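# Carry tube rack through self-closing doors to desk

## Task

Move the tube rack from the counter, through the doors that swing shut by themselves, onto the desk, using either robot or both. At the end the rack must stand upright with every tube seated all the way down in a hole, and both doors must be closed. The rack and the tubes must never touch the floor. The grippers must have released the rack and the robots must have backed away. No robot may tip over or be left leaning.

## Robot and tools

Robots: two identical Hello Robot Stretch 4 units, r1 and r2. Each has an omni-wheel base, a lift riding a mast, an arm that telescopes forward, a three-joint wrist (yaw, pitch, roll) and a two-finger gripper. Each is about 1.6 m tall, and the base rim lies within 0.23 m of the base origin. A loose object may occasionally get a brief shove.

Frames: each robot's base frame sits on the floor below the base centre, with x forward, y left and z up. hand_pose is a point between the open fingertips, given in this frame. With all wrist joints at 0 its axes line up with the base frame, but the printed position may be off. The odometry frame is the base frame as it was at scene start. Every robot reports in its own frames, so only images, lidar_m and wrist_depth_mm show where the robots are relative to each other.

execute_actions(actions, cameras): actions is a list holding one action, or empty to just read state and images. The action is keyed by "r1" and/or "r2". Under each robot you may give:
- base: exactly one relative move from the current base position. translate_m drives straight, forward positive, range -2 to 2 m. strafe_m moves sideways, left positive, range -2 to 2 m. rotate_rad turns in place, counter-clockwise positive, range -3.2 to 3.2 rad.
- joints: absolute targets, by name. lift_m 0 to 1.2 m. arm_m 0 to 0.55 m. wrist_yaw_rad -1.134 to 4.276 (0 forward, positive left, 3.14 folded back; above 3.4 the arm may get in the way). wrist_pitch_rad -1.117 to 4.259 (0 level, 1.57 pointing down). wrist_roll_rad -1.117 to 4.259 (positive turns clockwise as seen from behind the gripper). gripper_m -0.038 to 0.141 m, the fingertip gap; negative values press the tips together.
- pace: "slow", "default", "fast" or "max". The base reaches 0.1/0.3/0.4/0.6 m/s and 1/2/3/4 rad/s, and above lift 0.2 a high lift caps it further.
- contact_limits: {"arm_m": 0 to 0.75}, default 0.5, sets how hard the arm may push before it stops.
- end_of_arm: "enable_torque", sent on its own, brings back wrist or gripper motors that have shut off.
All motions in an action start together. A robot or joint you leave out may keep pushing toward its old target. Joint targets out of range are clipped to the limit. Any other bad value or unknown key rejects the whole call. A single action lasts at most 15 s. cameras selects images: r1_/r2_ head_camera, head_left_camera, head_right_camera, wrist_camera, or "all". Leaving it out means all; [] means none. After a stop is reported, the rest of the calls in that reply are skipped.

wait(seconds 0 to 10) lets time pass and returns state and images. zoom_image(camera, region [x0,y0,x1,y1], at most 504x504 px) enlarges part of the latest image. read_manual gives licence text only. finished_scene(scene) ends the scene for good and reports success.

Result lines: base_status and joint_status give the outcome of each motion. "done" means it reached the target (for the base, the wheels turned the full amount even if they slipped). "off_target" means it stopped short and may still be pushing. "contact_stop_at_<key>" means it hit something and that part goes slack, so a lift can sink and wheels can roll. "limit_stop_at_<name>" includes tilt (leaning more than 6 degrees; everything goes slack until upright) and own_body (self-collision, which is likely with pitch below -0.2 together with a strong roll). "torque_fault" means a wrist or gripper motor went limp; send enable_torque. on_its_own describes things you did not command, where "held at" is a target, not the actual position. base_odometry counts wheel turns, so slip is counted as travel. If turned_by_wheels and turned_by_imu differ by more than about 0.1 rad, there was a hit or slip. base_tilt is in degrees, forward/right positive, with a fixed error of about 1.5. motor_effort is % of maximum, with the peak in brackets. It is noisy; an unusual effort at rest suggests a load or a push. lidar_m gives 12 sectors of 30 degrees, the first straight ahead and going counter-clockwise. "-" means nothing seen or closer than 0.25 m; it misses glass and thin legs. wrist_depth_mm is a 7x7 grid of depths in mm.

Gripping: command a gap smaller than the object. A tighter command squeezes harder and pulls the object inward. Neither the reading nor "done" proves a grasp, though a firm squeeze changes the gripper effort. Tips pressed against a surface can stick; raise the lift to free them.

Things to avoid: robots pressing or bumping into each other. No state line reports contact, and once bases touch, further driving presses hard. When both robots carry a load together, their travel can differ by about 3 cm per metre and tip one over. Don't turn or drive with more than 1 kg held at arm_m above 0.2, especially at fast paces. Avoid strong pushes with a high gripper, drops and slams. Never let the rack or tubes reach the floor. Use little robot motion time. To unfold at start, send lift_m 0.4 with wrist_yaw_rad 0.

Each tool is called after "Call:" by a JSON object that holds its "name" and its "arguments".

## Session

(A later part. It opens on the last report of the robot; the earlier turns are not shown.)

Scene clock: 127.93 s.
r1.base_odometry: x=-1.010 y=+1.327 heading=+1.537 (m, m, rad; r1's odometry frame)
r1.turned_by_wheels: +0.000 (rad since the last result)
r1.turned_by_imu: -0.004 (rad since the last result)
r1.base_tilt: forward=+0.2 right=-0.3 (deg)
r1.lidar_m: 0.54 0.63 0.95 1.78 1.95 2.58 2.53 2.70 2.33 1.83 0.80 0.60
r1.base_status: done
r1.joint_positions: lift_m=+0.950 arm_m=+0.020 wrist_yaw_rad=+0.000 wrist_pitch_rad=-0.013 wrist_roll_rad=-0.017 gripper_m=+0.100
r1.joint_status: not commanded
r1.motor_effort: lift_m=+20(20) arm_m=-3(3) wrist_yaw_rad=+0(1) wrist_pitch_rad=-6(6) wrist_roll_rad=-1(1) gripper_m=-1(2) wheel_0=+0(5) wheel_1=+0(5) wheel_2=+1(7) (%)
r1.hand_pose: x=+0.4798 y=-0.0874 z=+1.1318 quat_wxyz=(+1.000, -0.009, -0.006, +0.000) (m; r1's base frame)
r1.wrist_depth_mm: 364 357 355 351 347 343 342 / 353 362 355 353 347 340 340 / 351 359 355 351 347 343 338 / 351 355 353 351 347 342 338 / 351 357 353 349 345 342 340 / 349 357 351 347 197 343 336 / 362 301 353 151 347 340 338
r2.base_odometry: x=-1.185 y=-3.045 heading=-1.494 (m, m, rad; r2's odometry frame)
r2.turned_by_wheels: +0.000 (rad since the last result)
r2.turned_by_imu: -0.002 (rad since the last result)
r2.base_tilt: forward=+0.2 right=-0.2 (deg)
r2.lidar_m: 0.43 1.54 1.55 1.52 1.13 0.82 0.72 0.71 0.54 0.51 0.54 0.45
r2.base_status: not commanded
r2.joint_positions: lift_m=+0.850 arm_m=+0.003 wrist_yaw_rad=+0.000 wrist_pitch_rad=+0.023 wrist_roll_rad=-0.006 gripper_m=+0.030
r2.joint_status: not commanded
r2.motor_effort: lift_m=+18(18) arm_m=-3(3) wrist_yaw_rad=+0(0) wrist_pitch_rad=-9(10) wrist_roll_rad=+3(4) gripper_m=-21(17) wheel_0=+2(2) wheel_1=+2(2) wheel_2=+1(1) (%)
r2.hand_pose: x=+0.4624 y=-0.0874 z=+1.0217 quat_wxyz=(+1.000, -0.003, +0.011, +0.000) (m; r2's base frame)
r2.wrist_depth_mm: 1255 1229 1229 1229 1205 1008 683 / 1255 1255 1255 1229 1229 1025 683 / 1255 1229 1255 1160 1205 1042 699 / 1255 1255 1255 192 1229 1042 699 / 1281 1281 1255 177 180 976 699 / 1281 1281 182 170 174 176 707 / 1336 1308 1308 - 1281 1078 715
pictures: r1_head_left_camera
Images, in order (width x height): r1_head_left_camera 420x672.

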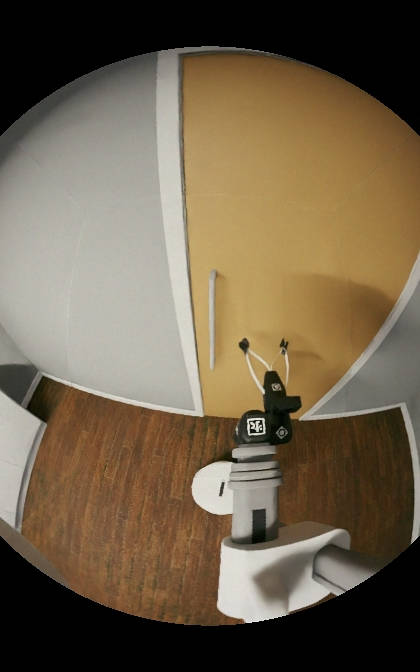

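Call:
{"name": "execute_actions", "arguments": {"actions": [{"r1":{"base":{"translate_m":-1.0}},"r2":{"base":{"strafe_m":0.55}}}], "cameras": []}}

Call:
{"name": "execute_actions", "arguments": {"actions": [{"r1":{"base":{"strafe_m":0.6}},"r2":{"base":{"translate_m":-1.7}}}], "cameras": ["r1_head_left_camera","r2_head_left_camera"]}}

Scene clock: 134.03 s.
r1.base_odometry: x=-1.043 y=+0.328 heading=+1.537 (m, m, rad; r1's odometry frame)
r1.turned_by_wheels: +0.000 (rad since the last result)
r1.turned_by_imu: +0.001 (rad since the last result)
r1.base_tilt: forward=+0.2 right=-0.3 (deg)
r1.lidar_m: 1.55 1.70 1.93 1.90 2.03 1.56 1.54 1.63 2.28 2.18 2.10 1.59
r1.base_status: done
r1.joint_positions: lift_m=+0.950 arm_m=+0.020 wrist_yaw_rad=+0.000 wrist_pitch_rad=-0.013 wrist_roll_rad=-0.017 gripper_m=+0.100
r1.joint_status: not commanded
r1.motor_effort: lift_m=+20(20) arm_m=-2(2) wrist_yaw_rad=-1(1) wrist_pitch_rad=-6(4) wrist_roll_rad=+0(0) gripper_m=-2(2) wheel_0=+0(3) wheel_1=+1(4) wheel_2=+0(6) (%)
r1.hand_pose: x=+0.4798 y=-0.0874 z=+1.1319 quat_wxyz=(+1.000, -0.009, -0.006, +0.000) (m; r1's base frame)
r1.wrist_depth_mm: 1397 1397 1397 1366 1336 1336 1308 / 1430 1430 1430 1366 1366 1336 1366 / 1430 1397 1397 1397 1366 1336 1336 / 1430 1430 1430 1336 1336 1308 1308 / 1397 1366 1366 1397 1336 1308 1336 / 1366 1366 1366 1366 198 1308 1308 / 1366 1336 1397 151 1366 1308 1308
r2.base_odometry: x=-0.636 y=-3.003 heading=-1.494 (m, m, rad; r2's odometry frame)
r2.turned_by_wheels: +0.000 (rad since the last result)
r2.turned_by_imu: +0.000 (rad since the last result)
r2.base_tilt: forward=+0.1 right=-0.2 (deg)
r2.lidar_m: 0.42 1.34 1.00 0.97 1.00 0.77 0.79 0.83 1.02 1.08 1.13 0.44
r2.base_status: done
r2.joint_positions: lift_m=+0.850 arm_m=+0.003 wrist_yaw_rad=+0.000 wrist_pitch_rad=+0.023 wrist_roll_rad=-0.006 gripper_m=+0.030
r2.joint_status: not commanded
r2.motor_effort: lift_m=+18(18) arm_m=-3(3) wrist_yaw_rad=-2(0) wrist_pitch_rad=-9(9) wrist_roll_rad=+3(3) gripper_m=-19(19) wheel_0=+0(7) wheel_1=+0(9) wheel_2=+1(1) (%)
r2.hand_pose: x=+0.4624 y=-0.0874 z=+1.0217 quat_wxyz=(+1.000, -0.003, +0.011, +0.000) (m; r2's base frame)
r2.wrist_depth_mm: 1255 1255 1229 1229 1229 1229 1182 / 1255 1255 1255 1229 1255 1205 1205 / 1281 1281 1255 1255 1229 1229 1229 / 1308 1308 1281 193 1229 1229 1229 / 1308 1281 1281 176 180 1255 1229 / 1308 1308 182 170 174 176 1255 / 1336 1308 1308 - 1281 1255 1281
pictures: none
No camera images: the call's "cameras" was empty. Leave "cameras" out to get every camera's image.

Scene clock: 141.17 s.
r1.base_odometry: x=-1.643 y=+0.348 heading=+1.537 (m, m, rad; r1's odometry frame)
r1.turned_by_wheels: +0.000 (rad since the last result)
r1.turned_by_imu: -0.001 (rad since the last result)
r1.base_tilt: forward=+0.2 right=-0.3 (deg)
r1.lidar_m: 1.64 1.76 1.31 1.28 1.43 1.51 1.48 1.58 2.30 2.77 0.86 0.86
r1.base_status: done
r1.joint_positions: lift_m=+0.950 arm_m=+0.020 wrist_yaw_rad=+0.000 wrist_pitch_rad=-0.013 wrist_roll_rad=-0.017 gripper_m=+0.100
r1.joint_status: not commanded
r1.motor_effort: lift_m=+20(20) arm_m=-3(2) wrist_yaw_rad=-3(0) wrist_pitch_rad=-5(6) wrist_roll_rad=-1(0) gripper_m=-2(2) wheel_0=+1(8) wheel_1=-1(8) wheel_2=+0(1) (%)
r1.hand_pose: x=+0.4798 y=-0.0874 z=+1.1319 quat_wxyz=(+1.000, -0.009, -0.006, +0.000) (m; r1's base frame)
r1.wrist_depth_mm: 1464 1430 1430 1430 - - - / 1464 1464 1430 1430 - - - / 1499 1464 1430 1430 1397 - - / 1499 1464 1430 1430 1397 - - / 1499 1430 1430 1430 1430 - - / 1430 1430 1430 1397 198 - - / 1464 1430 1430 151 1366 - -
r2.base_odometry: x=-0.767 y=-1.308 heading=-1.494 (m, m, rad; r2's odometry frame)
r2.turned_by_wheels: +0.000 (rad since the last result)
r2.turned_by_imu: -0.002 (rad since the last result)
r2.base_tilt: forward=+0.3 right=-0.1 (deg)
r2.lidar_m: 0.43 0.92 1.23 2.03 0.68 0.86 2.28 2.39 2.13 - 0.25 0.37
r2.base_status: done
r2.joint_positions: lift_m=+0.850 arm_m=+0.003 wrist_yaw_rad=+0.000 wrist_pitch_rad=+0.023 wrist_roll_rad=-0.006 gripper_m=+0.030
r2.joint_status: not commanded
r2.motor_effort: lift_m=+19(19) arm_m=-3(3) wrist_yaw_rad=+1(10) wrist_pitch_rad=-10(11) wrist_roll_rad=+4(4) gripper_m=-20(17) wheel_0=+2(14) wheel_1=-2(20) wheel_2=-2(21) (%)
r2.hand_pose: x=+0.4623 y=-0.0874 z=+1.0216 quat_wxyz=(+1.000, -0.003, +0.011, +0.000) (m; r2's base frame)
r2.wrist_depth_mm: 668 - - - - - 424 / 661 - - - - - 430 / 661 - - - - - 430 / 668 - - 192 - - 436 / 668 - - 176 181 - 439 / 654 1921 180 170 174 176 442 / 654 1921 - - 1921 1921 427
pictures: r1_head_left_camera, r2_head_left_camera
Images, in order (width x height): r1_head_left_camera 420x672, r2_head_left_camera 420x672.

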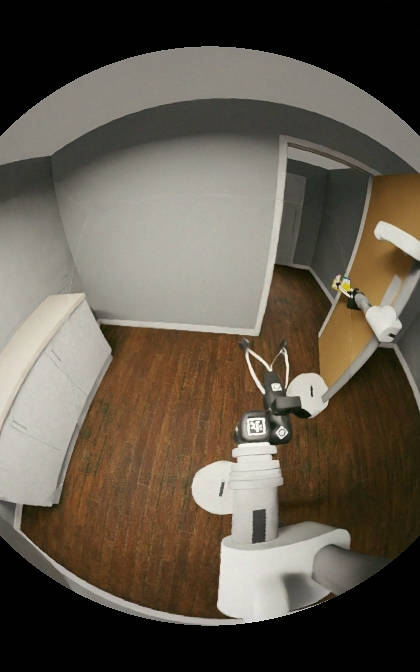

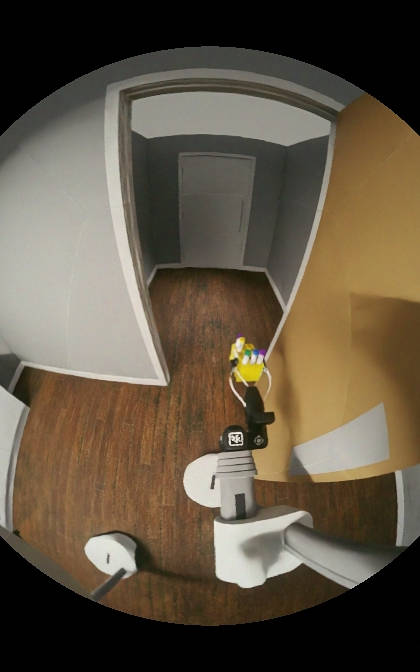

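Call:
{"name": "execute_actions", "arguments": {"actions": [{"r1":{"base":{"translate_m":-0.1},"joints":{"wrist_yaw_rad":3.0,"arm_m":0}}}], "cameras": []}}

Call:
{"name": "execute_actions", "arguments": {"actions": [{"r1":{"base":{"strafe_m":-0.7}}}], "cameras": ["r1_head_left_camera"]}}

Scene clock: 145.00 s.
r1.base_odometry: x=-1.646 y=+0.248 heading=+1.537 (m, m, rad; r1's odometry frame)
r1.turned_by_wheels: +0.000 (rad since the last result)
r1.turned_by_imu: -0.001 (rad since the last result)
r1.base_tilt: forward=+0.2 right=-0.3 (deg)
r1.lidar_m: 1.74 1.71 1.31 1.30 1.41 1.41 1.36 1.46 2.16 2.75 0.94 0.93
r1.base_status: done
r1.joint_positions: lift_m=+0.950 arm_m=+0.002 wrist_yaw_rad=+3.000 wrist_pitch_rad=-0.013 wrist_roll_rad=-0.017 gripper_m=+0.100
r1.joint_status: all done
joint sent to its limit — the command would take r1.arm_m past its lower limit, so that joint was sent only as far as its limit.
r1.motor_effort: lift_m=+20(20) arm_m=-5(3) wrist_yaw_rad=+2(1) wrist_pitch_rad=-6(6) wrist_roll_rad=+0(1) gripper_m=+2(0) wheel_0=+0(2) wheel_1=+1(8) wheel_2=-1(8) (%)
r1.hand_pose: x=-0.1000 y=+0.1274 z=+1.1319 quat_wxyz=(+0.071, +0.006, -0.009, +0.997) (m; r1's base frame)
r1.wrist_depth_mm: 136 265 1499 1576 1576 1618 1618 / 116 152 1537 1537 1618 1618 1661 / 119 153 1464 1499 1618 1576 1576 / 135 189 1499 1499 1576 1618 1618 / 1464 1499 1464 1537 1576 1618 1618 / 1430 1499 1499 1537 198 1618 1618 / 1397 1464 1499 151 1576 1618 1661
r2.base_odometry: x=-0.767 y=-1.308 heading=-1.494 (m, m, rad; r2's odometry frame)
r2.turned_by_wheels: +0.000 (rad since the last result)
r2.turned_by_imu: -0.002 (rad since the last result)
r2.base_tilt: forward=+0.4 right=-0.2 (deg)
r2.lidar_m: 0.43 0.93 1.22 2.03 0.97 0.93 2.28 2.37 2.13 - 0.25 0.36
r2.base_status: not commanded
r2.joint_positions: lift_m=+0.850 arm_m=+0.003 wrist_yaw_rad=+0.000 wrist_pitch_rad=+0.023 wrist_roll_rad=-0.006 gripper_m=+0.030
r2.joint_status: not commanded
r2.motor_effort: lift_m=+19(19) arm_m=-2(2) wrist_yaw_rad=+0(2) wrist_pitch_rad=-9(9) wrist_roll_rad=+3(4) gripper_m=-18(16) wheel_0=+2(2) wheel_1=-1(1) wheel_2=-2(2) (%)
r2.hand_pose: x=+0.4623 y=-0.0874 z=+1.0216 quat_wxyz=(+1.000, -0.003, +0.011, +0.000) (m; r2's base frame)
r2.wrist_depth_mm: 661 - - - - - 427 / 661 - - - - - 427 / 661 - - - - - 430 / 661 - - 192 - - 436 / 654 - - 176 180 - 439 / 661 1863 180 170 174 176 442 / 654 1921 - - 1921 1921 427
pictures: none
No camera images: the call's "cameras" was empty. Leave "cameras" out to get every camera's image.

Scene clock: 148.67 s.
r1.base_odometry: x=-0.947 y=+0.224 heading=+1.537 (m, m, rad; r1's odometry frame)
r1.turned_by_wheels: +0.000 (rad since the last result)
r1.turned_by_imu: -0.003 (rad since the last result)
r1.base_tilt: forward=+0.2 right=-0.2 (deg)
r1.lidar_m: 0.62 1.81 2.03 2.01 1.92 1.46 1.43 1.53 2.15 2.06 2.24 0.67
r1.base_status: done
r1.joint_positions: lift_m=+0.950 arm_m=+0.002 wrist_yaw_rad=+3.000 wrist_pitch_rad=-0.013 wrist_roll_rad=-0.017 gripper_m=+0.100
r1.joint_status: not commanded
r1.motor_effort: lift_m=+20(20) arm_m=-5(5) wrist_yaw_rad=+1(1) wrist_pitch_rad=-6(6) wrist_roll_rad=+0(0) gripper_m=-2(4) wheel_0=-1(10) wheel_1=-1(7) wheel_2=-1(3) (%)
r1.hand_pose: x=-0.1000 y=+0.1273 z=+1.1319 quat_wxyz=(+0.071, +0.006, -0.009, +0.997) (m; r1's base frame)
r1.wrist_depth_mm: 136 262 1576 1618 1708 1661 1708 / 116 152 1576 1576 1618 1618 1808 / 119 152 1576 1618 1618 1661 1708 / 135 189 1537 1576 1618 1661 1661 / 1499 1576 1576 1661 1618 1661 1708 / 1499 1499 1576 1618 198 1708 1661 / 1499 1499 1499 151 1576 1661 1661
r2.base_odometry: x=-0.767 y=-1.308 heading=-1.494 (m, m, rad; r2's odometry frame)
r2.turned_by_wheels: +0.000 (rad since the last result)
r2.turned_by_imu: -0.001 (rad since the last result)
r2.base_tilt: forward=+0.4 right=-0.3 (deg)
r2.lidar_m: 0.43 0.92 1.24 2.02 2.12 0.76 0.63 2.36 2.12 - 0.25 0.38
r2.base_status: not commanded
r2.joint_positions: lift_m=+0.850 arm_m=+0.003 wrist_yaw_rad=+0.000 wrist_pitch_rad=+0.023 wrist_roll_rad=-0.006 gripper_m=+0.030
r2.joint_status: not commanded
r2.motor_effort: lift_m=+19(19) arm_m=-2(2) wrist_yaw_rad=+0(1) wrist_pitch_rad=-9(9) wrist_roll_rad=+4(5) gripper_m=-18(15) wheel_0=+2(2) wheel_1=-1(1) wheel_2=-2(2) (%)
r2.hand_pose: x=+0.4623 y=-0.0874 z=+1.0216 quat_wxyz=(+1.000, -0.003, +0.011, +0.000) (m; r2's base frame)
r2.wrist_depth_mm: 668 - - - - - 427 / 661 - - - - - 430 / 661 - - - - - 433 / 668 - - 192 - - 436 / 661 - - 176 181 - 439 / 654 1863 180 170 174 176 442 / 654 1921 - - 1921 1921 430
pictures: r1_head_left_camera
Images, in order (width x height): r1_head_left_camera 420x672.

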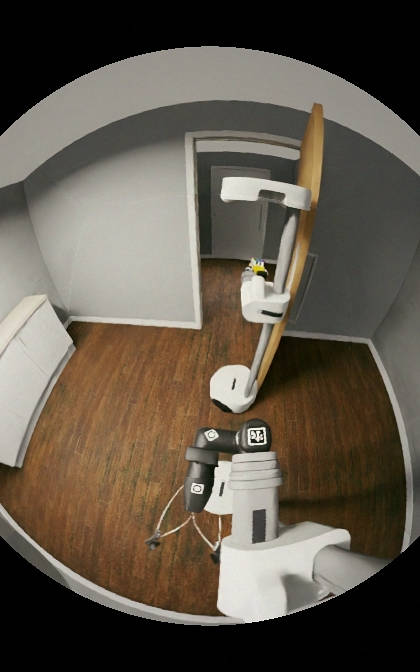

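Call:
{"name": "execute_actions", "arguments": {"actions": [{"r1":{"base":{"translate_m":1.7}},"r2":{"base":{"translate_m":1.75}}}], "cameras": []}}

Call:
{"name": "execute_actions", "arguments": {"actions": [{"r2":{"base":{"strafe_m":-0.65}}}], "cameras": []}}

Call:
{"name": "execute_actions", "arguments": {"actions": [{"r1":{"base":{"translate_m":1.3},"joints":{"wrist_yaw_rad":0,"gripper_m":0.08}}}], "cameras": ["r1_head_left_camera","r1_wrist_camera"]}}

Scene clock: 157.93 s.
r1.base_odometry: x=-0.893 y=+1.883 heading=+1.491 (m, m, rad; r1's odometry frame)
r1.turned_by_wheels: -0.046 (rad since the last result)
r1.turned_by_imu: +0.000 (rad since the last result)
r1.base_tilt: forward=+0.2 right=-0.3 (deg)
r1.lidar_m: - 0.25 0.33 1.26 1.97 2.97 2.90 3.02 2.34 0.66 0.29 0.25
r1.base_status: translate_m contact_stop (by the wheels' count: +1.660 of +1.700)
r1.joint_positions: lift_m=+0.950 arm_m=+0.002 wrist_yaw_rad=+3.000 wrist_pitch_rad=-0.013 wrist_roll_rad=-0.017 gripper_m=+0.100
r1.joint_status: not commanded
r1.on_its_own: the wheels are slack since a contact_stop
r1.motor_effort: lift_m=+19(21) arm_m=-1(5) wrist_yaw_rad=-1(13) wrist_pitch_rad=-4(6) wrist_roll_rad=-1(0) gripper_m=-2(2) wheel_0=+0(30) wheel_1=+0(27) wheel_2=+0(33) (%)
r1.hand_pose: x=-0.1008 y=+0.1273 z=+1.1321 quat_wxyz=(+0.071, +0.006, -0.009, +0.997) (m; r1's base frame)
r1.wrist_depth_mm: 135 263 - - - - - / 116 152 - - - - - / 119 152 - - - - - / 135 189 - - - - - / - - - - - - - / - - - - 198 - - / - - - 151 - - -
r2.base_odometry: x=-0.632 y=-3.053 heading=-1.494 (m, m, rad; r2's odometry frame)
r2.turned_by_wheels: +0.000 (rad since the last result)
r2.turned_by_imu: -0.014 (rad since the last result)
r2.base_tilt: forward=+0.4 right=-0.2 (deg)
r2.lidar_m: 0.44 1.37 1.02 0.97 1.01 0.85 0.85 0.88 1.10 1.07 1.13 0.43
r2.base_status: done
r2.joint_positions: lift_m=+0.850 arm_m=+0.003 wrist_yaw_rad=+0.000 wrist_pitch_rad=+0.023 wrist_roll_rad=-0.006 gripper_m=+0.030
r2.joint_status: not commanded
r2.motor_effort: lift_m=+19(19) arm_m=-2(2) wrist_yaw_rad=+0(3) wrist_pitch_rad=-9(9) wrist_roll_rad=+4(3) gripper_m=-16(16) wheel_0=-1(4) wheel_1=+0(6) wheel_2=+2(11) (%)
r2.hand_pose: x=+0.4623 y=-0.0874 z=+1.0216 quat_wxyz=(+1.000, -0.003, +0.011, +0.000) (m; r2's base frame)
r2.wrist_depth_mm: 1205 1182 1182 1182 1182 1160 1160 / 1205 1182 1205 1182 1182 1182 1160 / 1205 1182 1182 1205 1182 1182 1160 / 1255 1229 1205 193 1205 1182 1205 / 1229 1229 1229 176 180 1205 1205 / 1255 1255 180 170 174 176 1205 / 1255 1255 1255 - 1229 1229 1229
pictures: none
No camera images: the call's "cameras" was empty. Leave "cameras" out to get every camera's image.

not run: a stop came earlier in this reply.

not run: a stop came earlier in this reply.

Call:
{"name": "execute_actions", "arguments": {"actions": [{"r1":{"base":{"translate_m":-1.5}}}], "cameras": []}}

Call:
{"name": "execute_actions", "arguments": {"actions": [{"r1":{"base":{"strafe_m":0.3}},"r2":{"base":{"translate_m":-1.75}}}], "cameras": []}}

Call:
{"name": "execute_actions", "arguments": {"actions": [{"r1":{"base":{"translate_m":0.9}},"r2":{"base":{"translate_m":0.9}}}], "cameras": ["r1_head_left_camera"]}}

Scene clock: 166.57 s.
r1.base_odometry: x=-1.013 y=+0.388 heading=+1.491 (m, m, rad; r1's odometry frame)
r1.turned_by_wheels: +0.000 (rad since the last result)
r1.turned_by_imu: +0.002 (rad since the last result)
r1.base_tilt: forward=+0.2 right=-0.3 (deg)
r1.lidar_m: 1.67 1.83 2.01 1.95 1.86 1.44 1.41 1.51 2.19 2.12 2.24 1.74
r1.base_status: done
r1.joint_positions: lift_m=+0.950 arm_m=+0.002 wrist_yaw_rad=+3.000 wrist_pitch_rad=-0.013 wrist_roll_rad=-0.017 gripper_m=+0.100
r1.joint_status: not commanded
r1.motor_effort: lift_m=+19(19) arm_m=-1(1) wrist_yaw_rad=-3(1) wrist_pitch_rad=-4(4) wrist_roll_rad=-1(1) gripper_m=-1(4) wheel_0=-1(3) wheel_1=+0(5) wheel_2=+0(7) (%)
r1.hand_pose: x=-0.1008 y=+0.1273 z=+1.1321 quat_wxyz=(+0.071, +0.006, -0.009, +0.997) (m; r1's base frame)
r1.wrist_depth_mm: 135 262 1618 1537 1618 1661 1708 / 117 152 1537 1537 1576 1661 1618 / 119 152 1576 1537 1661 1618 1618 / 135 188 1537 1576 1618 1618 1661 / 1499 1499 1499 1618 1576 1618 1661 / 1464 1499 1499 1576 198 1618 1708 / 1464 1464 1499 151 1618 1661 1618
r2.base_odometry: x=-0.632 y=-3.053 heading=-1.494 (m, m, rad; r2's odometry frame)
r2.turned_by_wheels: +0.000 (rad since the last result)
r2.turned_by_imu: -0.004 (rad since the last result)
r2.base_tilt: forward=+0.2 right=+0.0 (deg)
r2.lidar_m: 0.43 1.36 1.01 0.97 1.02 0.86 0.84 0.88 1.10 1.07 1.12 0.45
r2.base_status: not commanded
r2.joint_positions: lift_m=+0.850 arm_m=+0.003 wrist_yaw_rad=+0.000 wrist_pitch_rad=+0.023 wrist_roll_rad=-0.006 gripper_m=+0.030
r2.joint_status: not commanded
r2.motor_effort: lift_m=+19(19) arm_m=-2(3) wrist_yaw_rad=+1(0) wrist_pitch_rad=-9(9) wrist_roll_rad=+3(4) gripper_m=-19(19) wheel_0=-2(1) wheel_1=+0(0) wheel_2=+2(2) (%)
r2.hand_pose: x=+0.4623 y=-0.0874 z=+1.0216 quat_wxyz=(+1.000, -0.003, +0.011, +0.000) (m; r2's base frame)
r2.wrist_depth_mm: 1182 1182 1182 1182 1160 1160 1160 / 1205 1205 1205 1182 1182 1160 1182 / 1229 1205 1205 1205 1182 1182 1182 / 1229 1229 1205 192 1205 1182 1205 / 1255 1229 1229 176 180 1182 1182 / 1229 1229 180 170 174 176 1205 / 1255 1229 1255 - 1229 1229 1229
pictures: none
No camera images: the call's "cameras" was empty. Leave "cameras" out to get every camera's image.

Scene clock: 173.90 s.
r1.base_odometry: x=-1.312 y=+0.412 heading=+1.491 (m, m, rad; r1's odometry frame)
r1.turned_by_wheels: +0.000 (rad since the last result)
r1.turned_by_imu: -0.002 (rad since the last result)
r1.base_tilt: forward=+0.2 right=-0.2 (deg)
r1.lidar_m: 0.93 1.85 1.68 1.66 1.83 1.42 1.38 1.50 2.18 2.40 2.27 0.73
r1.base_status: done
r1.joint_positions: lift_m=+0.950 arm_m=+0.002 wrist_yaw_rad=+3.000 wrist_pitch_rad=-0.013 wrist_roll_rad=-0.017 gripper_m=+0.100
r1.joint_status: not commanded
r1.motor_effort: lift_m=+19(19) arm_m=-1(1) wrist_yaw_rad=-3(3) wrist_pitch_rad=-5(4) wrist_roll_rad=-1(1) gripper_m=-2(1) wheel_0=+0(9) wheel_1=-1(8) wheel_2=+0(0) (%)
r1.hand_pose: x=-0.1008 y=+0.1273 z=+1.1321 quat_wxyz=(+0.071, +0.006, -0.009, +0.997) (m; r1's base frame)
r1.wrist_depth_mm: 135 262 1464 1499 1576 1661 1661 / 116 152 1537 1499 1576 1576 1708 / 119 152 1499 1576 1537 1576 1708 / 134 188 1537 1537 1576 1618 1618 / 1464 1499 1499 1537 1537 1618 1618 / 1430 1499 1499 1576 199 1618 1576 / 1464 1464 1464 151 1576 1576 1618
r2.base_odometry: x=-0.767 y=-1.308 heading=-1.494 (m, m, rad; r2's odometry frame)
r2.turned_by_wheels: +0.000 (rad since the last result)
r2.turned_by_imu: -0.005 (rad since the last result)
r2.base_tilt: forward=+0.3 right=-0.1 (deg)
r2.lidar_m: 0.43 0.91 1.20 2.01 2.11 0.76 0.81 2.39 2.14 2.14 0.25 0.37
r2.base_status: done
r2.joint_positions: lift_m=+0.850 arm_m=+0.003 wrist_yaw_rad=+0.000 wrist_pitch_rad=+0.023 wrist_roll_rad=-0.006 gripper_m=+0.030
r2.joint_status: not commanded
r2.motor_effort: lift_m=+19(19) arm_m=-2(2) wrist_yaw_rad=+1(11) wrist_pitch_rad=-10(12) wrist_roll_rad=+3(3) gripper_m=-15(19) wheel_0=+2(16) wheel_1=-1(19) wheel_2=-1(19) (%)
r2.hand_pose: x=+0.4622 y=-0.0874 z=+1.0216 quat_wxyz=(+1.000, -0.003, +0.011, +0.000) (m; r2's base frame)
r2.wrist_depth_mm: 661 - - - - - 436 / 654 - - - - - 439 / 654 - - - - - 439 / 654 - - 192 - - 445 / 661 - - 176 180 - 445 / 647 1863 180 170 174 176 436 / 647 1921 - - 1921 1983 436
pictures: none
No camera images: the call's "cameras" was empty. Leave "cameras" out to get every camera's image.

Scene clock: 178.40 s.
r1.base_odometry: x=-1.240 y=+1.309 heading=+1.491 (m, m, rad; r1's odometry frame)
r1.turned_by_wheels: +0.000 (rad since the last result)
r1.turned_by_imu: -0.004 (rad since the last result)
r1.base_tilt: forward=+0.2 right=-0.2 (deg)
r1.lidar_m: 0.52 0.91 1.31 1.57 1.70 2.34 2.27 2.46 2.55 2.49 0.91 0.47
r1.base_status: done
r1.joint_positions: lift_m=+0.950 arm_m=+0.002 wrist_yaw_rad=+3.000 wrist_pitch_rad=-0.013 wrist_roll_rad=-0.017 gripper_m=+0.100
r1.joint_status: not commanded
r1.motor_effort: lift_m=+19(19) arm_m=-1(1) wrist_yaw_rad=-1(1) wrist_pitch_rad=-4(4) wrist_roll_rad=+0(1) gripper_m=+2(2) wheel_0=+1(5) wheel_1=+0(4) wheel_2=+1(10) (%)
r1.hand_pose: x=-0.1008 y=+0.1273 z=+1.1321 quat_wxyz=(+0.071, +0.006, -0.009, +0.997) (m; r1's base frame)
r1.wrist_depth_mm: 135 263 - - - - - / 116 152 - - - - - / 119 152 - - - - - / 134 189 - - - - - / - - - - - - - / - - - - 198 - - / - - - 152 - - -
r2.base_odometry: x=-0.698 y=-2.205 heading=-1.494 (m, m, rad; r2's odometry frame)
r2.turned_by_wheels: +0.000 (rad since the last result)
r2.turned_by_imu: -0.007 (rad since the last result)
r2.base_tilt: forward=+0.2 right=-0.2 (deg)
r2.lidar_m: 0.43 1.40 1.03 0.35 2.12 0.28 0.25 - 0.25 0.30 1.09 1.54
r2.base_status: done
r2.joint_positions: lift_m=+0.850 arm_m=+0.003 wrist_yaw_rad=+0.000 wrist_pitch_rad=+0.023 wrist_roll_rad=-0.006 gripper_m=+0.030
r2.joint_status: not commanded
r2.motor_effort: lift_m=+19(18) arm_m=-2(2) wrist_yaw_rad=+0(0) wrist_pitch_rad=-9(8) wrist_roll_rad=+4(3) gripper_m=-21(18) wheel_0=+0(6) wheel_1=-1(5) wheel_2=+3(11) (%)
r2.hand_pose: x=+0.4622 y=-0.0874 z=+1.0216 quat_wxyz=(+1.000, -0.003, +0.011, +0.000) (m; r2's base frame)
r2.wrist_depth_mm: 1499 - - - - 1983 1397 / 1499 - - - - - 1397 / 1464 - - - - - 1430 / 1464 - - 192 - - 1430 / 1464 - - 177 180 - 1464 / 1430 1863 180 170 173 176 1430 / 1430 1863 - - 1921 1983 1430
pictures: r1_head_left_camera
Images, in order (width x height): r1_head_left_camera 420x672.

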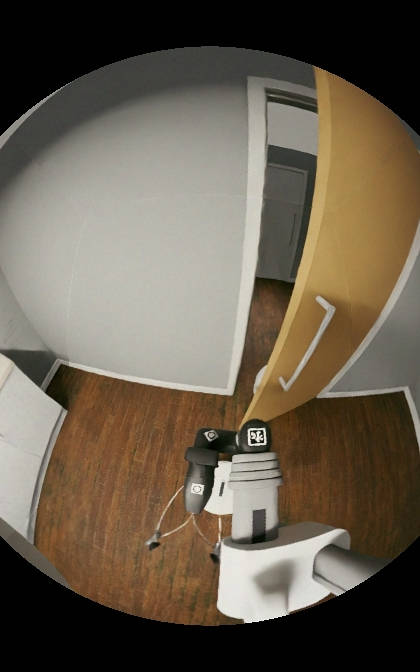

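Call:
{"name": "execute_actions", "arguments": {"actions": [{"r1":{"base":{"strafe_m":0.35}}}], "cameras": []}}

Call:
{"name": "execute_actions", "arguments": {"actions": [{"r1":{"base":{"translate_m":0.42}},"r2":{"base":{"translate_m":-0.45}}}], "cameras": ["r1_head_right_camera"]}}

Call:
{"name": "execute_actions", "arguments": {"actions": [{"r1":{"base":{"strafe_m":-0.75}},"r2":{"base":{"translate_m":1.3}}}], "cameras": ["r1_head_left_camera"]}}

Scene clock: 182.87 s.
r1.base_odometry: x=-1.589 y=+1.337 heading=+1.491 (m, m, rad; r1's odometry frame)
r1.turned_by_wheels: +0.000 (rad since the last result)
r1.turned_by_imu: -0.001 (rad since the last result)
r1.base_tilt: forward=+0.2 right=-0.2 (deg)
r1.lidar_m: 0.86 0.93 1.25 1.20 1.31 2.30 2.24 2.42 2.90 2.56 0.67 0.67
r1.base_status: done
r1.joint_positions: lift_m=+0.950 arm_m=+0.002 wrist_yaw_rad=+3.000 wrist_pitch_rad=-0.013 wrist_roll_rad=-0.017 gripper_m=+0.100
r1.joint_status: not commanded
r1.motor_effort: lift_m=+19(19) arm_m=+0(1) wrist_yaw_rad=-1(0) wrist_pitch_rad=-4(4) wrist_roll_rad=-1(1) gripper_m=+0(1) wheel_0=+0(6) wheel_1=+1(10) wheel_2=+1(2) (%)
r1.hand_pose: x=-0.1008 y=+0.1273 z=+1.1321 quat_wxyz=(+0.071, +0.006, -0.009, +0.997) (m; r1's base frame)
r1.wrist_depth_mm: 135 263 - - - - - / 116 152 - - - - - / 119 152 - - - - - / 135 189 - - - - - / - - - - - - - / - - - - 197 - 1576 / - - - 151 - - 1537
r2.base_odometry: x=-0.698 y=-2.205 heading=-1.494 (m, m, rad; r2's odometry frame)
r2.turned_by_wheels: +0.000 (rad since the last result)
r2.turned_by_imu: -0.002 (rad since the last result)
r2.base_tilt: forward=+0.3 right=+0.0 (deg)
r2.lidar_m: 0.43 1.39 1.03 0.35 1.03 0.27 0.25 - 0.25 0.31 1.11 1.53
r2.base_status: not commanded
r2.joint_positions: lift_m=+0.850 arm_m=+0.003 wrist_yaw_rad=+0.000 wrist_pitch_rad=+0.023 wrist_roll_rad=-0.006 gripper_m=+0.030
r2.joint_status: not commanded
r2.motor_effort: lift_m=+19(19) arm_m=-2(2) wrist_yaw_rad=+0(1) wrist_pitch_rad=-9(10) wrist_roll_rad=+4(4) gripper_m=-20(20) wheel_0=+0(0) wheel_1=-1(1) wheel_2=+3(3) (%)
r2.hand_pose: x=+0.4622 y=-0.0874 z=+1.0216 quat_wxyz=(+1.000, -0.003, +0.011, +0.000) (m; r2's base frame)
r2.wrist_depth_mm: 1499 - - - - 1921 1397 / 1499 - - - - - 1397 / 1499 - - - - - 1430 / 1464 - - 193 - - 1430 / 1464 - - 176 180 - 1464 / 1464 1921 180 170 174 176 1464 / 1430 1921 - - 1921 1983 1464
pictures: none
No camera images: the call's "cameras" was empty. Leave "cameras" out to get every camera's image.

Scene clock: 185.83 s.
r1.base_odometry: x=-1.556 y=+1.756 heading=+1.491 (m, m, rad; r1's odometry frame)
r1.turned_by_wheels: +0.000 (rad since the last result)
r1.turned_by_imu: -0.003 (rad since the last result)
r1.base_tilt: forward=+0.2 right=-0.2 (deg)
r1.lidar_m: 0.44 0.47 0.72 1.19 1.28 1.90 2.68 2.86 0.90 0.60 0.60 0.45
r1.base_status: done
r1.joint_positions: lift_m=+0.950 arm_m=+0.002 wrist_yaw_rad=+3.000 wrist_pitch_rad=-0.013 wrist_roll_rad=-0.017 gripper_m=+0.100
r1.joint_status: not commanded
r1.motor_effort: lift_m=+19(19) arm_m=+0(1) wrist_yaw_rad=-1(0) wrist_pitch_rad=-4(5) wrist_roll_rad=+0(1) gripper_m=+1(3) wheel_0=+0(5) wheel_1=+0(6) wheel_2=+0(8) (%)
r1.hand_pose: x=-0.1008 y=+0.1273 z=+1.1321 quat_wxyz=(+0.071, +0.006, -0.009, +0.997) (m; r1's base frame)
r1.wrist_depth_mm: 136 264 - - - - - / 116 151 - - - - - / 119 152 - - - - - / 134 189 - - - - - / - - - - - - 1921 / - - - - 198 - 1464 / - - - 151 - 1863 1537
r2.base_odometry: x=-0.732 y=-1.757 heading=-1.494 (m, m, rad; r2's odometry frame)
r2.turned_by_wheels: +0.000 (rad since the last result)
r2.turned_by_imu: +0.002 (rad since the last result)
r2.base_tilt: forward=+0.2 right=-0.2 (deg)
r2.lidar_m: 0.44 0.54 0.53 0.59 0.69 2.84 0.33 0.25 - 0.25 0.26 0.66
r2.base_status: done
r2.joint_positions: lift_m=+0.850 arm_m=+0.003 wrist_yaw_rad=+0.000 wrist_pitch_rad=+0.023 wrist_roll_rad=-0.006 gripper_m=+0.030
r2.joint_status: not commanded
r2.motor_effort: lift_m=+19(19) arm_m=-2(2) wrist_yaw_rad=+1(0) wrist_pitch_rad=-9(9) wrist_roll_rad=+3(4) gripper_m=-18(19) wheel_0=+1(3) wheel_1=-1(8) wheel_2=+1(16) (%)
r2.hand_pose: x=+0.4622 y=-0.0874 z=+1.0216 quat_wxyz=(+1.000, -0.003, +0.011, +0.000) (m; r2's base frame)
r2.wrist_depth_mm: 1499 - - - - - 1397 / 1499 - - - - - 1397 / 1499 - - - - - 1430 / 1499 - - 192 - - 1430 / 1464 - - 176 180 - 1464 / 1464 1863 180 170 174 176 1464 / 1430 1921 - - 1921 1921 1464
pictures: r1_head_right_camera
Images, in order (width x height): r1_head_right_camera 420x672.

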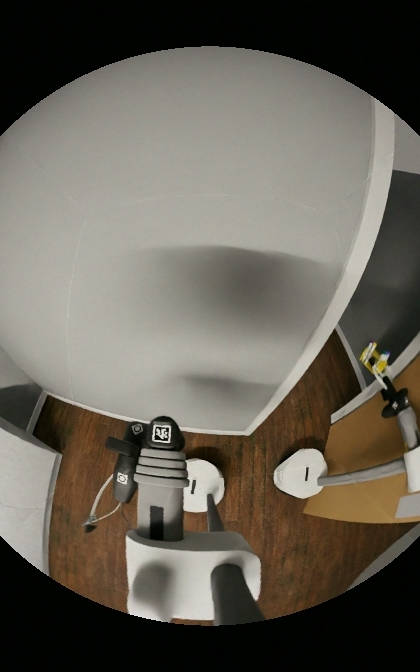

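Scene clock: 191.67 s.
r1.base_odometry: x=-0.808 y=+1.696 heading=+1.491 (m, m, rad; r1's odometry frame)
r1.turned_by_wheels: +0.000 (rad since the last result)
r1.turned_by_imu: +0.016 (rad since the last result)
r1.base_tilt: forward=+0.2 right=-0.3 (deg)
r1.lidar_m: 1.08 0.49 0.61 1.94 2.07 2.79 0.26 0.25 - 0.25 0.33 1.13
r1.base_status: done
r1.joint_positions: lift_m=+0.950 arm_m=+0.002 wrist_yaw_rad=+3.000 wrist_pitch_rad=-0.013 wrist_roll_rad=-0.017 gripper_m=+0.100
r1.joint_status: not commanded
r1.motor_effort: lift_m=+19(19) arm_m=+0(1) wrist_yaw_rad=-1(4) wrist_pitch_rad=-5(5) wrist_roll_rad=-1(0) gripper_m=-2(2) wheel_0=+1(18) wheel_1=-2(20) wheel_2=+1(17) (%)
r1.hand_pose: x=-0.1008 y=+0.1273 z=+1.1320 quat_wxyz=(+0.071, +0.006, -0.009, +0.997) (m; r1's base frame)
r1.wrist_depth_mm: 135 262 - - - - - / 116 152 - - - - - / 119 153 - - - - - / 134 189 - - - - - / 325 410 - - - - - / 334 370 - - 197 - - / 334 366 - 151 - - -
r2.base_odometry: x=-0.632 y=-3.053 heading=-1.493 (m, m, rad; r2's odometry frame)
r2.turned_by_wheels: +0.000 (rad since the last result)
r2.turned_by_imu: -0.010 (rad since the last result)
r2.base_tilt: forward=+0.2 right=-0.1 (deg)
r2.lidar_m: 0.43 1.39 0.99 0.96 1.03 0.85 1.08 0.88 1.09 1.05 1.11 1.44
r2.base_status: done
r2.joint_positions: lift_m=+0.850 arm_m=+0.003 wrist_yaw_rad=+0.000 wrist_pitch_rad=+0.023 wrist_roll_rad=-0.006 gripper_m=+0.030
r2.joint_status: not commanded
r2.motor_effort: lift_m=+19(19) arm_m=-2(2) wrist_yaw_rad=-1(1) wrist_pitch_rad=-10(9) wrist_roll_rad=+4(4) gripper_m=-18(19) wheel_0=-1(1) wheel_1=+0(4) wheel_2=+2(9) (%)
r2.hand_pose: x=+0.4622 y=-0.0874 z=+1.0216 quat_wxyz=(+1.000, -0.003, +0.011, +0.000) (m; r2's base frame)
r2.wrist_depth_mm: 1182 1160 1182 1160 1160 1160 1160 / 1205 1182 1182 1160 1182 1160 1182 / 1205 1205 1205 1182 1182 1182 1182 / 1205 1205 1205 192 1205 1205 1182 / 1229 1205 1205 176 181 1205 1205 / 1229 1229 180 170 174 176 1205 / 1255 1255 1255 - 1205 1229 1229
pictures: r1_head_left_camera
Images, in order (width x height): r1_head_left_camera 420x672.

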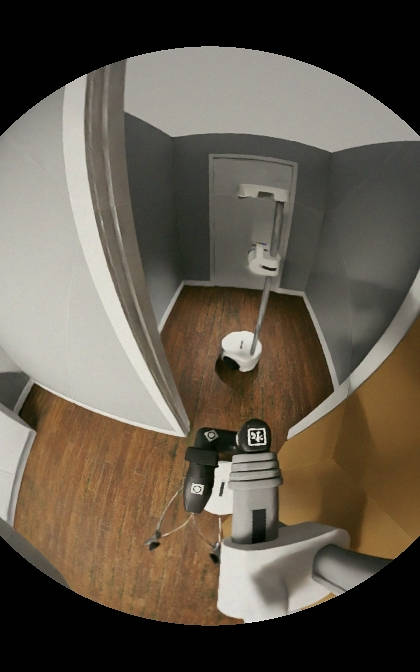

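Worked.

Call:
{"name": "execute_actions", "arguments": {"actions": [{"r2":{"base":{"strafe_m":-0.68}}}], "cameras": []}}

Call:
{"name": "execute_actions", "arguments": {"actions": [{"r1":{"base":{"translate_m":1.8}}}], "cameras": []}}

Call:
{"name": "execute_actions", "arguments": {"actions": [{"r1":{"joints":{"wrist_yaw_rad":0,"gripper_m":0.08}}}], "cameras": ["r1_head_left_camera","r1_wrist_camera"]}}

Scene clock: 196.83 s.
r1.base_odometry: x=-0.808 y=+1.696 heading=+1.491 (m, m, rad; r1's odometry frame)
r1.turned_by_wheels: +0.000 (rad since the last result)
r1.turned_by_imu: -0.002 (rad since the last result)
r1.base_tilt: forward=+0.2 right=-0.3 (deg)
r1.lidar_m: 2.66 0.50 0.61 1.95 2.10 2.79 0.27 0.25 - 0.25 0.35 1.25
r1.base_status: not commanded
r1.joint_positions: lift_m=+0.950 arm_m=+0.002 wrist_yaw_rad=+3.000 wrist_pitch_rad=-0.013 wrist_roll_rad=-0.017 gripper_m=+0.100
r1.joint_status: not commanded
r1.motor_effort: lift_m=+19(19) arm_m=+0(1) wrist_yaw_rad=-1(1) wrist_pitch_rad=-5(5) wrist_roll_rad=-1(1) gripper_m=-3(1) wheel_0=+1(1) wheel_1=-1(2) wheel_2=+0(1) (%)
r1.hand_pose: x=-0.1008 y=+0.1273 z=+1.1320 quat_wxyz=(+0.071, +0.006, -0.009, +0.997) (m; r1's base frame)
r1.wrist_depth_mm: 135 263 - - - - - / 116 152 - - - - - / 119 152 - - - - - / 134 188 - - - - - / 325 413 - - - - - / 334 368 - - 197 - - / 332 364 - 151 - - -
r2.base_odometry: x=-1.310 y=-3.105 heading=-1.494 (m, m, rad; r2's odometry frame)
r2.turned_by_wheels: +0.000 (rad since the last result)
r2.turned_by_imu: -0.007 (rad since the last result)
r2.base_tilt: forward=+0.3 right=-0.1 (deg)
r2.lidar_m: 0.44 1.48 1.74 1.66 1.33 0.95 0.78 0.57 0.40 0.38 0.40 0.56
r2.base_status: done
r2.joint_positions: lift_m=+0.850 arm_m=+0.003 wrist_yaw_rad=+0.000 wrist_pitch_rad=+0.023 wrist_roll_rad=-0.006 gripper_m=+0.030
r2.joint_status: not commanded
r2.motor_effort: lift_m=+19(19) arm_m=-2(2) wrist_yaw_rad=+0(2) wrist_pitch_rad=-9(10) wrist_roll_rad=+4(4) gripper_m=-18(19) wheel_0=-2(7) wheel_1=-1(10) wheel_2=+0(2) (%)
r2.hand_pose: x=+0.4622 y=-0.0874 z=+1.0216 quat_wxyz=(+1.000, -0.003, +0.011, +0.000) (m; r2's base frame)
r2.wrist_depth_mm: 1182 1182 1160 1160 1160 668 459 / 1182 1160 1205 1182 1182 676 462 / 1182 1205 1205 1182 1182 683 466 / 1205 1205 1182 193 976 691 469 / 1229 1205 1160 176 180 654 477 / 1229 1205 180 170 174 176 480 / 1229 1229 1229 - 1025 723 484
pictures: none
No camera images: the call's "cameras" was empty. Leave "cameras" out to get every camera's image.

Scene clock: 204.33 s.
r1.base_odometry: x=-0.666 y=+3.491 heading=+1.491 (m, m, rad; r1's odometry frame)
r1.turned_by_wheels: +0.000 (rad since the last result)
r1.turned_by_imu: -0.009 (rad since the last result)
r1.base_tilt: forward=+0.2 right=-0.3 (deg)
r1.lidar_m: 0.92 0.99 0.75 0.73 0.80 1.23 1.28 0.99 0.82 0.93 1.20 0.96
r1.base_status: done
r1.joint_positions: lift_m=+0.950 arm_m=+0.002 wrist_yaw_rad=+3.000 wrist_pitch_rad=-0.013 wrist_roll_rad=-0.017 gripper_m=+0.100
r1.joint_status: not commanded
r1.motor_effort: lift_m=+19(19) arm_m=-1(1) wrist_yaw_rad=-2(3) wrist_pitch_rad=-4(4) wrist_roll_rad=-1(0) gripper_m=-2(2) wheel_0=-1(8) wheel_1=-1(3) wheel_2=-1(11) (%)
r1.hand_pose: x=-0.1008 y=+0.1272 z=+1.1320 quat_wxyz=(+0.071, +0.006, -0.009, +0.997) (m; r1's base frame)
r1.wrist_depth_mm: 135 263 1430 1430 1464 1205 878 / 116 152 1499 1430 1430 1229 904 / 119 152 1464 1464 1464 1255 904 / 134 188 1499 1430 1430 1255 891 / 1336 1499 1499 1397 1397 1281 904 / 1366 1430 1464 1430 198 1255 891 / 1366 1397 1499 151 1430 1098 891
r2.base_odometry: x=-1.310 y=-3.105 heading=-1.494 (m, m, rad; r2's odometry frame)
r2.turned_by_wheels: +0.000 (rad since the last result)
r2.turned_by_imu: -0.003 (rad since the last result)
r2.base_tilt: forward=+0.4 right=+0.0 (deg)
r2.lidar_m: 0.43 1.46 0.81 1.65 1.24 0.89 0.76 0.57 0.41 0.38 0.40 0.57
r2.base_status: not commanded
r2.joint_positions: lift_m=+0.850 arm_m=+0.003 wrist_yaw_rad=+0.000 wrist_pitch_rad=+0.023 wrist_roll_rad=-0.006 gripper_m=+0.030
r2.joint_status: not commanded
r2.motor_effort: lift_m=+19(19) arm_m=-2(2) wrist_yaw_rad=+0(0) wrist_pitch_rad=-10(9) wrist_roll_rad=+4(4) gripper_m=-20(20) wheel_0=-2(2) wheel_1=-1(1) wheel_2=+0(0) (%)
r2.hand_pose: x=+0.4622 y=-0.0874 z=+1.0216 quat_wxyz=(+1.000, -0.003, +0.011, +0.000) (m; r2's base frame)
r2.wrist_depth_mm: 1182 1182 1182 1160 1138 668 459 / 1182 1182 1182 1182 1182 676 459 / 1205 1205 1182 1182 1182 676 466 / 1205 1205 1205 192 976 691 469 / 1229 1205 1160 176 180 654 473 / 1229 1229 180 170 173 176 477 / 1255 1229 1229 - 1025 723 484
pictures: none
No camera images: the call's "cameras" was empty. Leave "cameras" out to get every camera's image.

Scene clock: 206.67 s.
r1.base_odometry: x=-0.666 y=+3.491 heading=+1.491 (m, m, rad; r1's odometry frame)
r1.turned_by_wheels: +0.000 (rad since the last result)
r1.turned_by_imu: -0.001 (rad since the last result)
r1.base_tilt: forward=+0.2 right=-0.3 (deg)
r1.lidar_m: 0.93 0.99 0.76 0.72 0.80 1.22 1.28 1.00 0.84 0.93 1.23 0.93
r1.base_status: not commanded
r1.joint_positions: lift_m=+0.950 arm_m=+0.002 wrist_yaw_rad=+0.000 wrist_pitch_rad=-0.013 wrist_roll_rad=-0.017 gripper_m=+0.080
r1.joint_status: all done
r1.motor_effort: lift_m=+19(19) arm_m=-1(0) wrist_yaw_rad=+0(4) wrist_pitch_rad=-5(4) wrist_roll_rad=-1(1) gripper_m=+0(2) wheel_0=-1(1) wheel_1=-2(1) wheel_2=-1(1) (%)
r1.hand_pose: x=+0.4610 y=-0.0873 z=+1.1320 quat_wxyz=(+1.000, -0.008, -0.007, +0.000) (m; r1's base frame)
r1.wrist_depth_mm: 750 750 715 715 699 699 691 / 750 723 723 715 691 683 676 / 741 732 723 699 715 699 676 / 750 732 732 715 707 699 683 / 750 732 723 715 699 683 683 / 741 732 217 715 198 691 668 / 750 715 723 151 707 683 683
r2.base_odometry: x=-1.310 y=-3.105 heading=-1.494 (m, m, rad; r2's odometry frame)
r2.turned_by_wheels: +0.000 (rad since the last result)
r2.turned_by_imu: -0.001 (rad since the last result)
r2.base_tilt: forward=+0.0 right=-0.1 (deg)
r2.lidar_m: 0.43 1.16 0.80 1.65 1.22 0.87 0.78 0.57 0.39 0.37 0.40 0.56
r2.base_status: not commanded
r2.joint_positions: lift_m=+0.850 arm_m=+0.003 wrist_yaw_rad=+0.000 wrist_pitch_rad=+0.023 wrist_roll_rad=-0.006 gripper_m=+0.030
r2.joint_status: not commanded
r2.motor_effort: lift_m=+19(19) arm_m=-2(2) wrist_yaw_rad=+2(2) wrist_pitch_rad=-9(10) wrist_roll_rad=+4(4) gripper_m=-21(16) wheel_0=-2(2) wheel_1=-1(1) wheel_2=+0(0) (%)
r2.hand_pose: x=+0.4622 y=-0.0874 z=+1.0216 quat_wxyz=(+1.000, -0.003, +0.011, +0.000) (m; r2's base frame)
r2.wrist_depth_mm: 1182 1160 1160 1160 1160 661 459 / 1205 1182 1182 1182 1182 676 462 / 1205 1205 1205 1182 1182 683 466 / 1205 1205 1205 192 960 691 466 / 1205 1229 1138 176 180 654 477 / 1229 1229 180 170 174 176 480 / 1255 1255 1255 - 1025 723 484
pictures: r1_head_left_camera, r1_wrist_camera
Images, in order (width x height): r1_head_left_camera 420x672, r1_wrist_camera 616x392.

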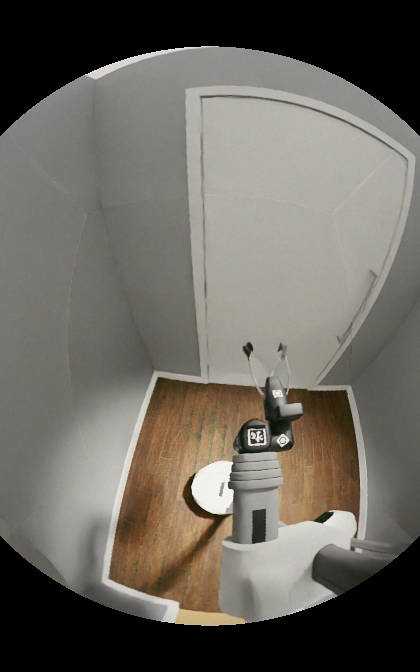

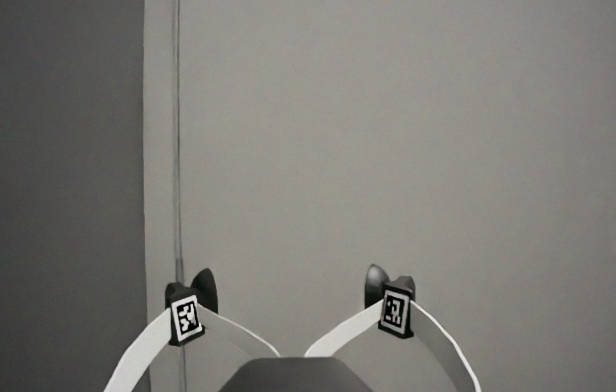

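Call:
{"name": "execute_actions", "arguments": {"actions": [{"r2":{"base":{"translate_m":-0.4}}}], "cameras": []}}

Call:
{"name": "execute_actions", "arguments": {"actions": [{"r1":{"base":{"strafe_m":-0.53},"joints":{"arm_m":0.2}}}], "cameras": ["r1_wrist_camera"]}}

Scene clock: 210.67 s.
r1.base_odometry: x=-0.666 y=+3.491 heading=+1.491 (m, m, rad; r1's odometry frame)
r1.turned_by_wheels: +0.000 (rad since the last result)
r1.turned_by_imu: -0.001 (rad since the last result)
r1.base_tilt: forward=+0.2 right=-0.3 (deg)
r1.lidar_m: 0.92 0.96 0.76 0.74 0.81 1.20 1.25 1.07 1.03 1.30 1.22 0.96
r1.base_status: not commanded
r1.joint_positions: lift_m=+0.950 arm_m=+0.002 wrist_yaw_rad=+0.000 wrist_pitch_rad=-0.013 wrist_roll_rad=-0.017 gripper_m=+0.080
r1.joint_status: not commanded
r1.motor_effort: lift_m=+19(19) arm_m=-1(0) wrist_yaw_rad=-2(1) wrist_pitch_rad=-5(5) wrist_roll_rad=+0(0) gripper_m=+2(2) wheel_0=-1(1) wheel_1=-2(2) wheel_2=-1(1) (%)
r1.hand_pose: x=+0.4610 y=-0.0873 z=+1.1320 quat_wxyz=(+1.000, -0.008, -0.007, +0.000) (m; r1's base frame)
r1.wrist_depth_mm: 750 741 723 715 699 691 676 / 750 741 732 707 707 683 691 / 759 732 723 723 699 699 676 / 732 732 723 715 715 691 676 / 750 732 715 707 699 691 676 / 741 723 218 707 199 691 676 / 750 715 723 151 707 683 683
r2.base_odometry: x=-1.341 y=-2.707 heading=-1.494 (m, m, rad; r2's odometry frame)
r2.turned_by_wheels: +0.000 (rad since the last result)
r2.turned_by_imu: +0.001 (rad since the last result)
r2.base_tilt: forward=+0.4 right=-0.2 (deg)
r2.lidar_m: 0.44 1.06 1.06 1.49 0.65 0.38 0.37 0.39 0.41 0.37 0.39 0.56
r2.base_status: done
r2.joint_positions: lift_m=+0.850 arm_m=+0.003 wrist_yaw_rad=+0.000 wrist_pitch_rad=+0.023 wrist_roll_rad=-0.006 gripper_m=+0.030
r2.joint_status: not commanded
r2.motor_effort: lift_m=+19(19) arm_m=-2(2) wrist_yaw_rad=+0(1) wrist_pitch_rad=-8(10) wrist_roll_rad=+4(3) gripper_m=-16(17) wheel_0=+0(6) wheel_1=+0(5) wheel_2=-1(8) (%)
r2.hand_pose: x=+0.4622 y=-0.0874 z=+1.0216 quat_wxyz=(+1.000, -0.003, +0.011, +0.000) (m; r2's base frame)
r2.wrist_depth_mm: 1576 1576 1576 1576 1308 668 462 / 1576 1576 1537 1537 1366 676 466 / 1618 1576 1576 1576 1205 683 466 / 1618 1618 1618 192 976 699 469 / 1576 1618 1576 176 180 654 477 / 1618 1618 180 170 173 176 480 / 1618 1661 1661 - 1025 715 484
pictures: none
No camera images: the call's "cameras" was empty. Leave "cameras" out to get every camera's image.

Scene clock: 213.77 s.
r1.base_odometry: x=-0.137 y=+3.449 heading=+1.491 (m, m, rad; r1's odometry frame)
r1.turned_by_wheels: +0.000 (rad since the last result)
r1.turned_by_imu: -0.001 (rad since the last result)
r1.base_tilt: forward=+0.2 right=-0.2 (deg)
r1.lidar_m: 0.86 0.96 1.30 1.29 1.37 1.43 0.84 0.59 0.80 0.78 0.83 0.84
r1.base_status: done
r1.joint_positions: lift_m=+0.950 arm_m=+0.199 wrist_yaw_rad=+0.000 wrist_pitch_rad=-0.013 wrist_roll_rad=-0.017 gripper_m=+0.080
r1.joint_status: all done
r1.motor_effort: lift_m=+19(19) arm_m=+5(1) wrist_yaw_rad=-3(2) wrist_pitch_rad=-5(5) wrist_roll_rad=+0(0) gripper_m=-2(2) wheel_0=+0(8) wheel_1=+2(11) wheel_2=+0(1) (%)
r1.hand_pose: x=+0.6585 y=-0.0874 z=+1.1320 quat_wxyz=(+1.000, -0.008, -0.007, +0.000) (m; r1's base frame)
r1.wrist_depth_mm: 488 469 466 462 449 442 427 / 480 477 469 462 452 445 430 / 480 480 469 462 449 442 430 / 480 477 462 459 452 439 427 / 488 473 469 455 452 445 427 / 480 473 216 459 198 442 427 / 477 469 469 151 455 413 424
r2.base_odometry: x=-1.341 y=-2.707 heading=-1.494 (m, m, rad; r2's odometry frame)
r2.turned_by_wheels: +0.000 (rad since the last result)
r2.turned_by_imu: -0.001 (rad since the last result)
r2.base_tilt: forward=+0.3 right=-0.1 (deg)
r2.lidar_m: 0.41 0.79 1.72 1.50 0.67 0.38 0.37 0.39 0.39 0.37 0.39 0.57
r2.base_status: not commanded
r2.joint_positions: lift_m=+0.850 arm_m=+0.003 wrist_yaw_rad=+0.000 wrist_pitch_rad=+0.023 wrist_roll_rad=-0.006 gripper_m=+0.030
r2.joint_status: not commanded
r2.motor_effort: lift_m=+18(19) arm_m=-2(2) wrist_yaw_rad=+0(1) wrist_pitch_rad=-9(9) wrist_roll_rad=+4(4) gripper_m=-19(20) wheel_0=+0(1) wheel_1=+0(0) wheel_2=-1(1) (%)
r2.hand_pose: x=+0.4622 y=-0.0874 z=+1.0216 quat_wxyz=(+1.000, -0.003, +0.011, +0.000) (m; r2's base frame)
r2.wrist_depth_mm: 585 1537 1537 1537 1308 668 462 / 525 1576 1576 1576 1336 676 462 / 1576 1042 1576 1576 1205 683 469 / 1618 1618 1618 193 976 691 473 / 1661 1618 1618 176 180 661 473 / 1661 609 180 170 174 176 477 / 1618 634 1661 - 1025 723 480
pictures: r1_wrist_camera
Images, in order (width x height): r1_wrist_camera 616x392.

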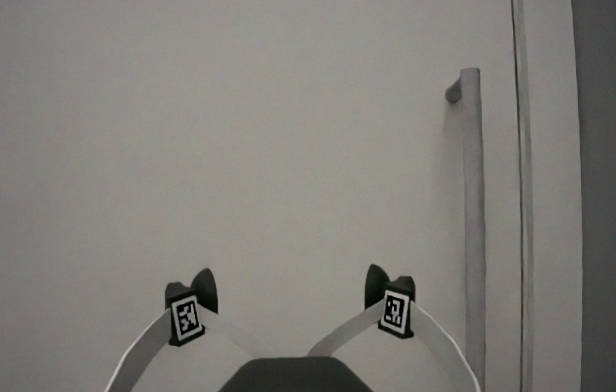

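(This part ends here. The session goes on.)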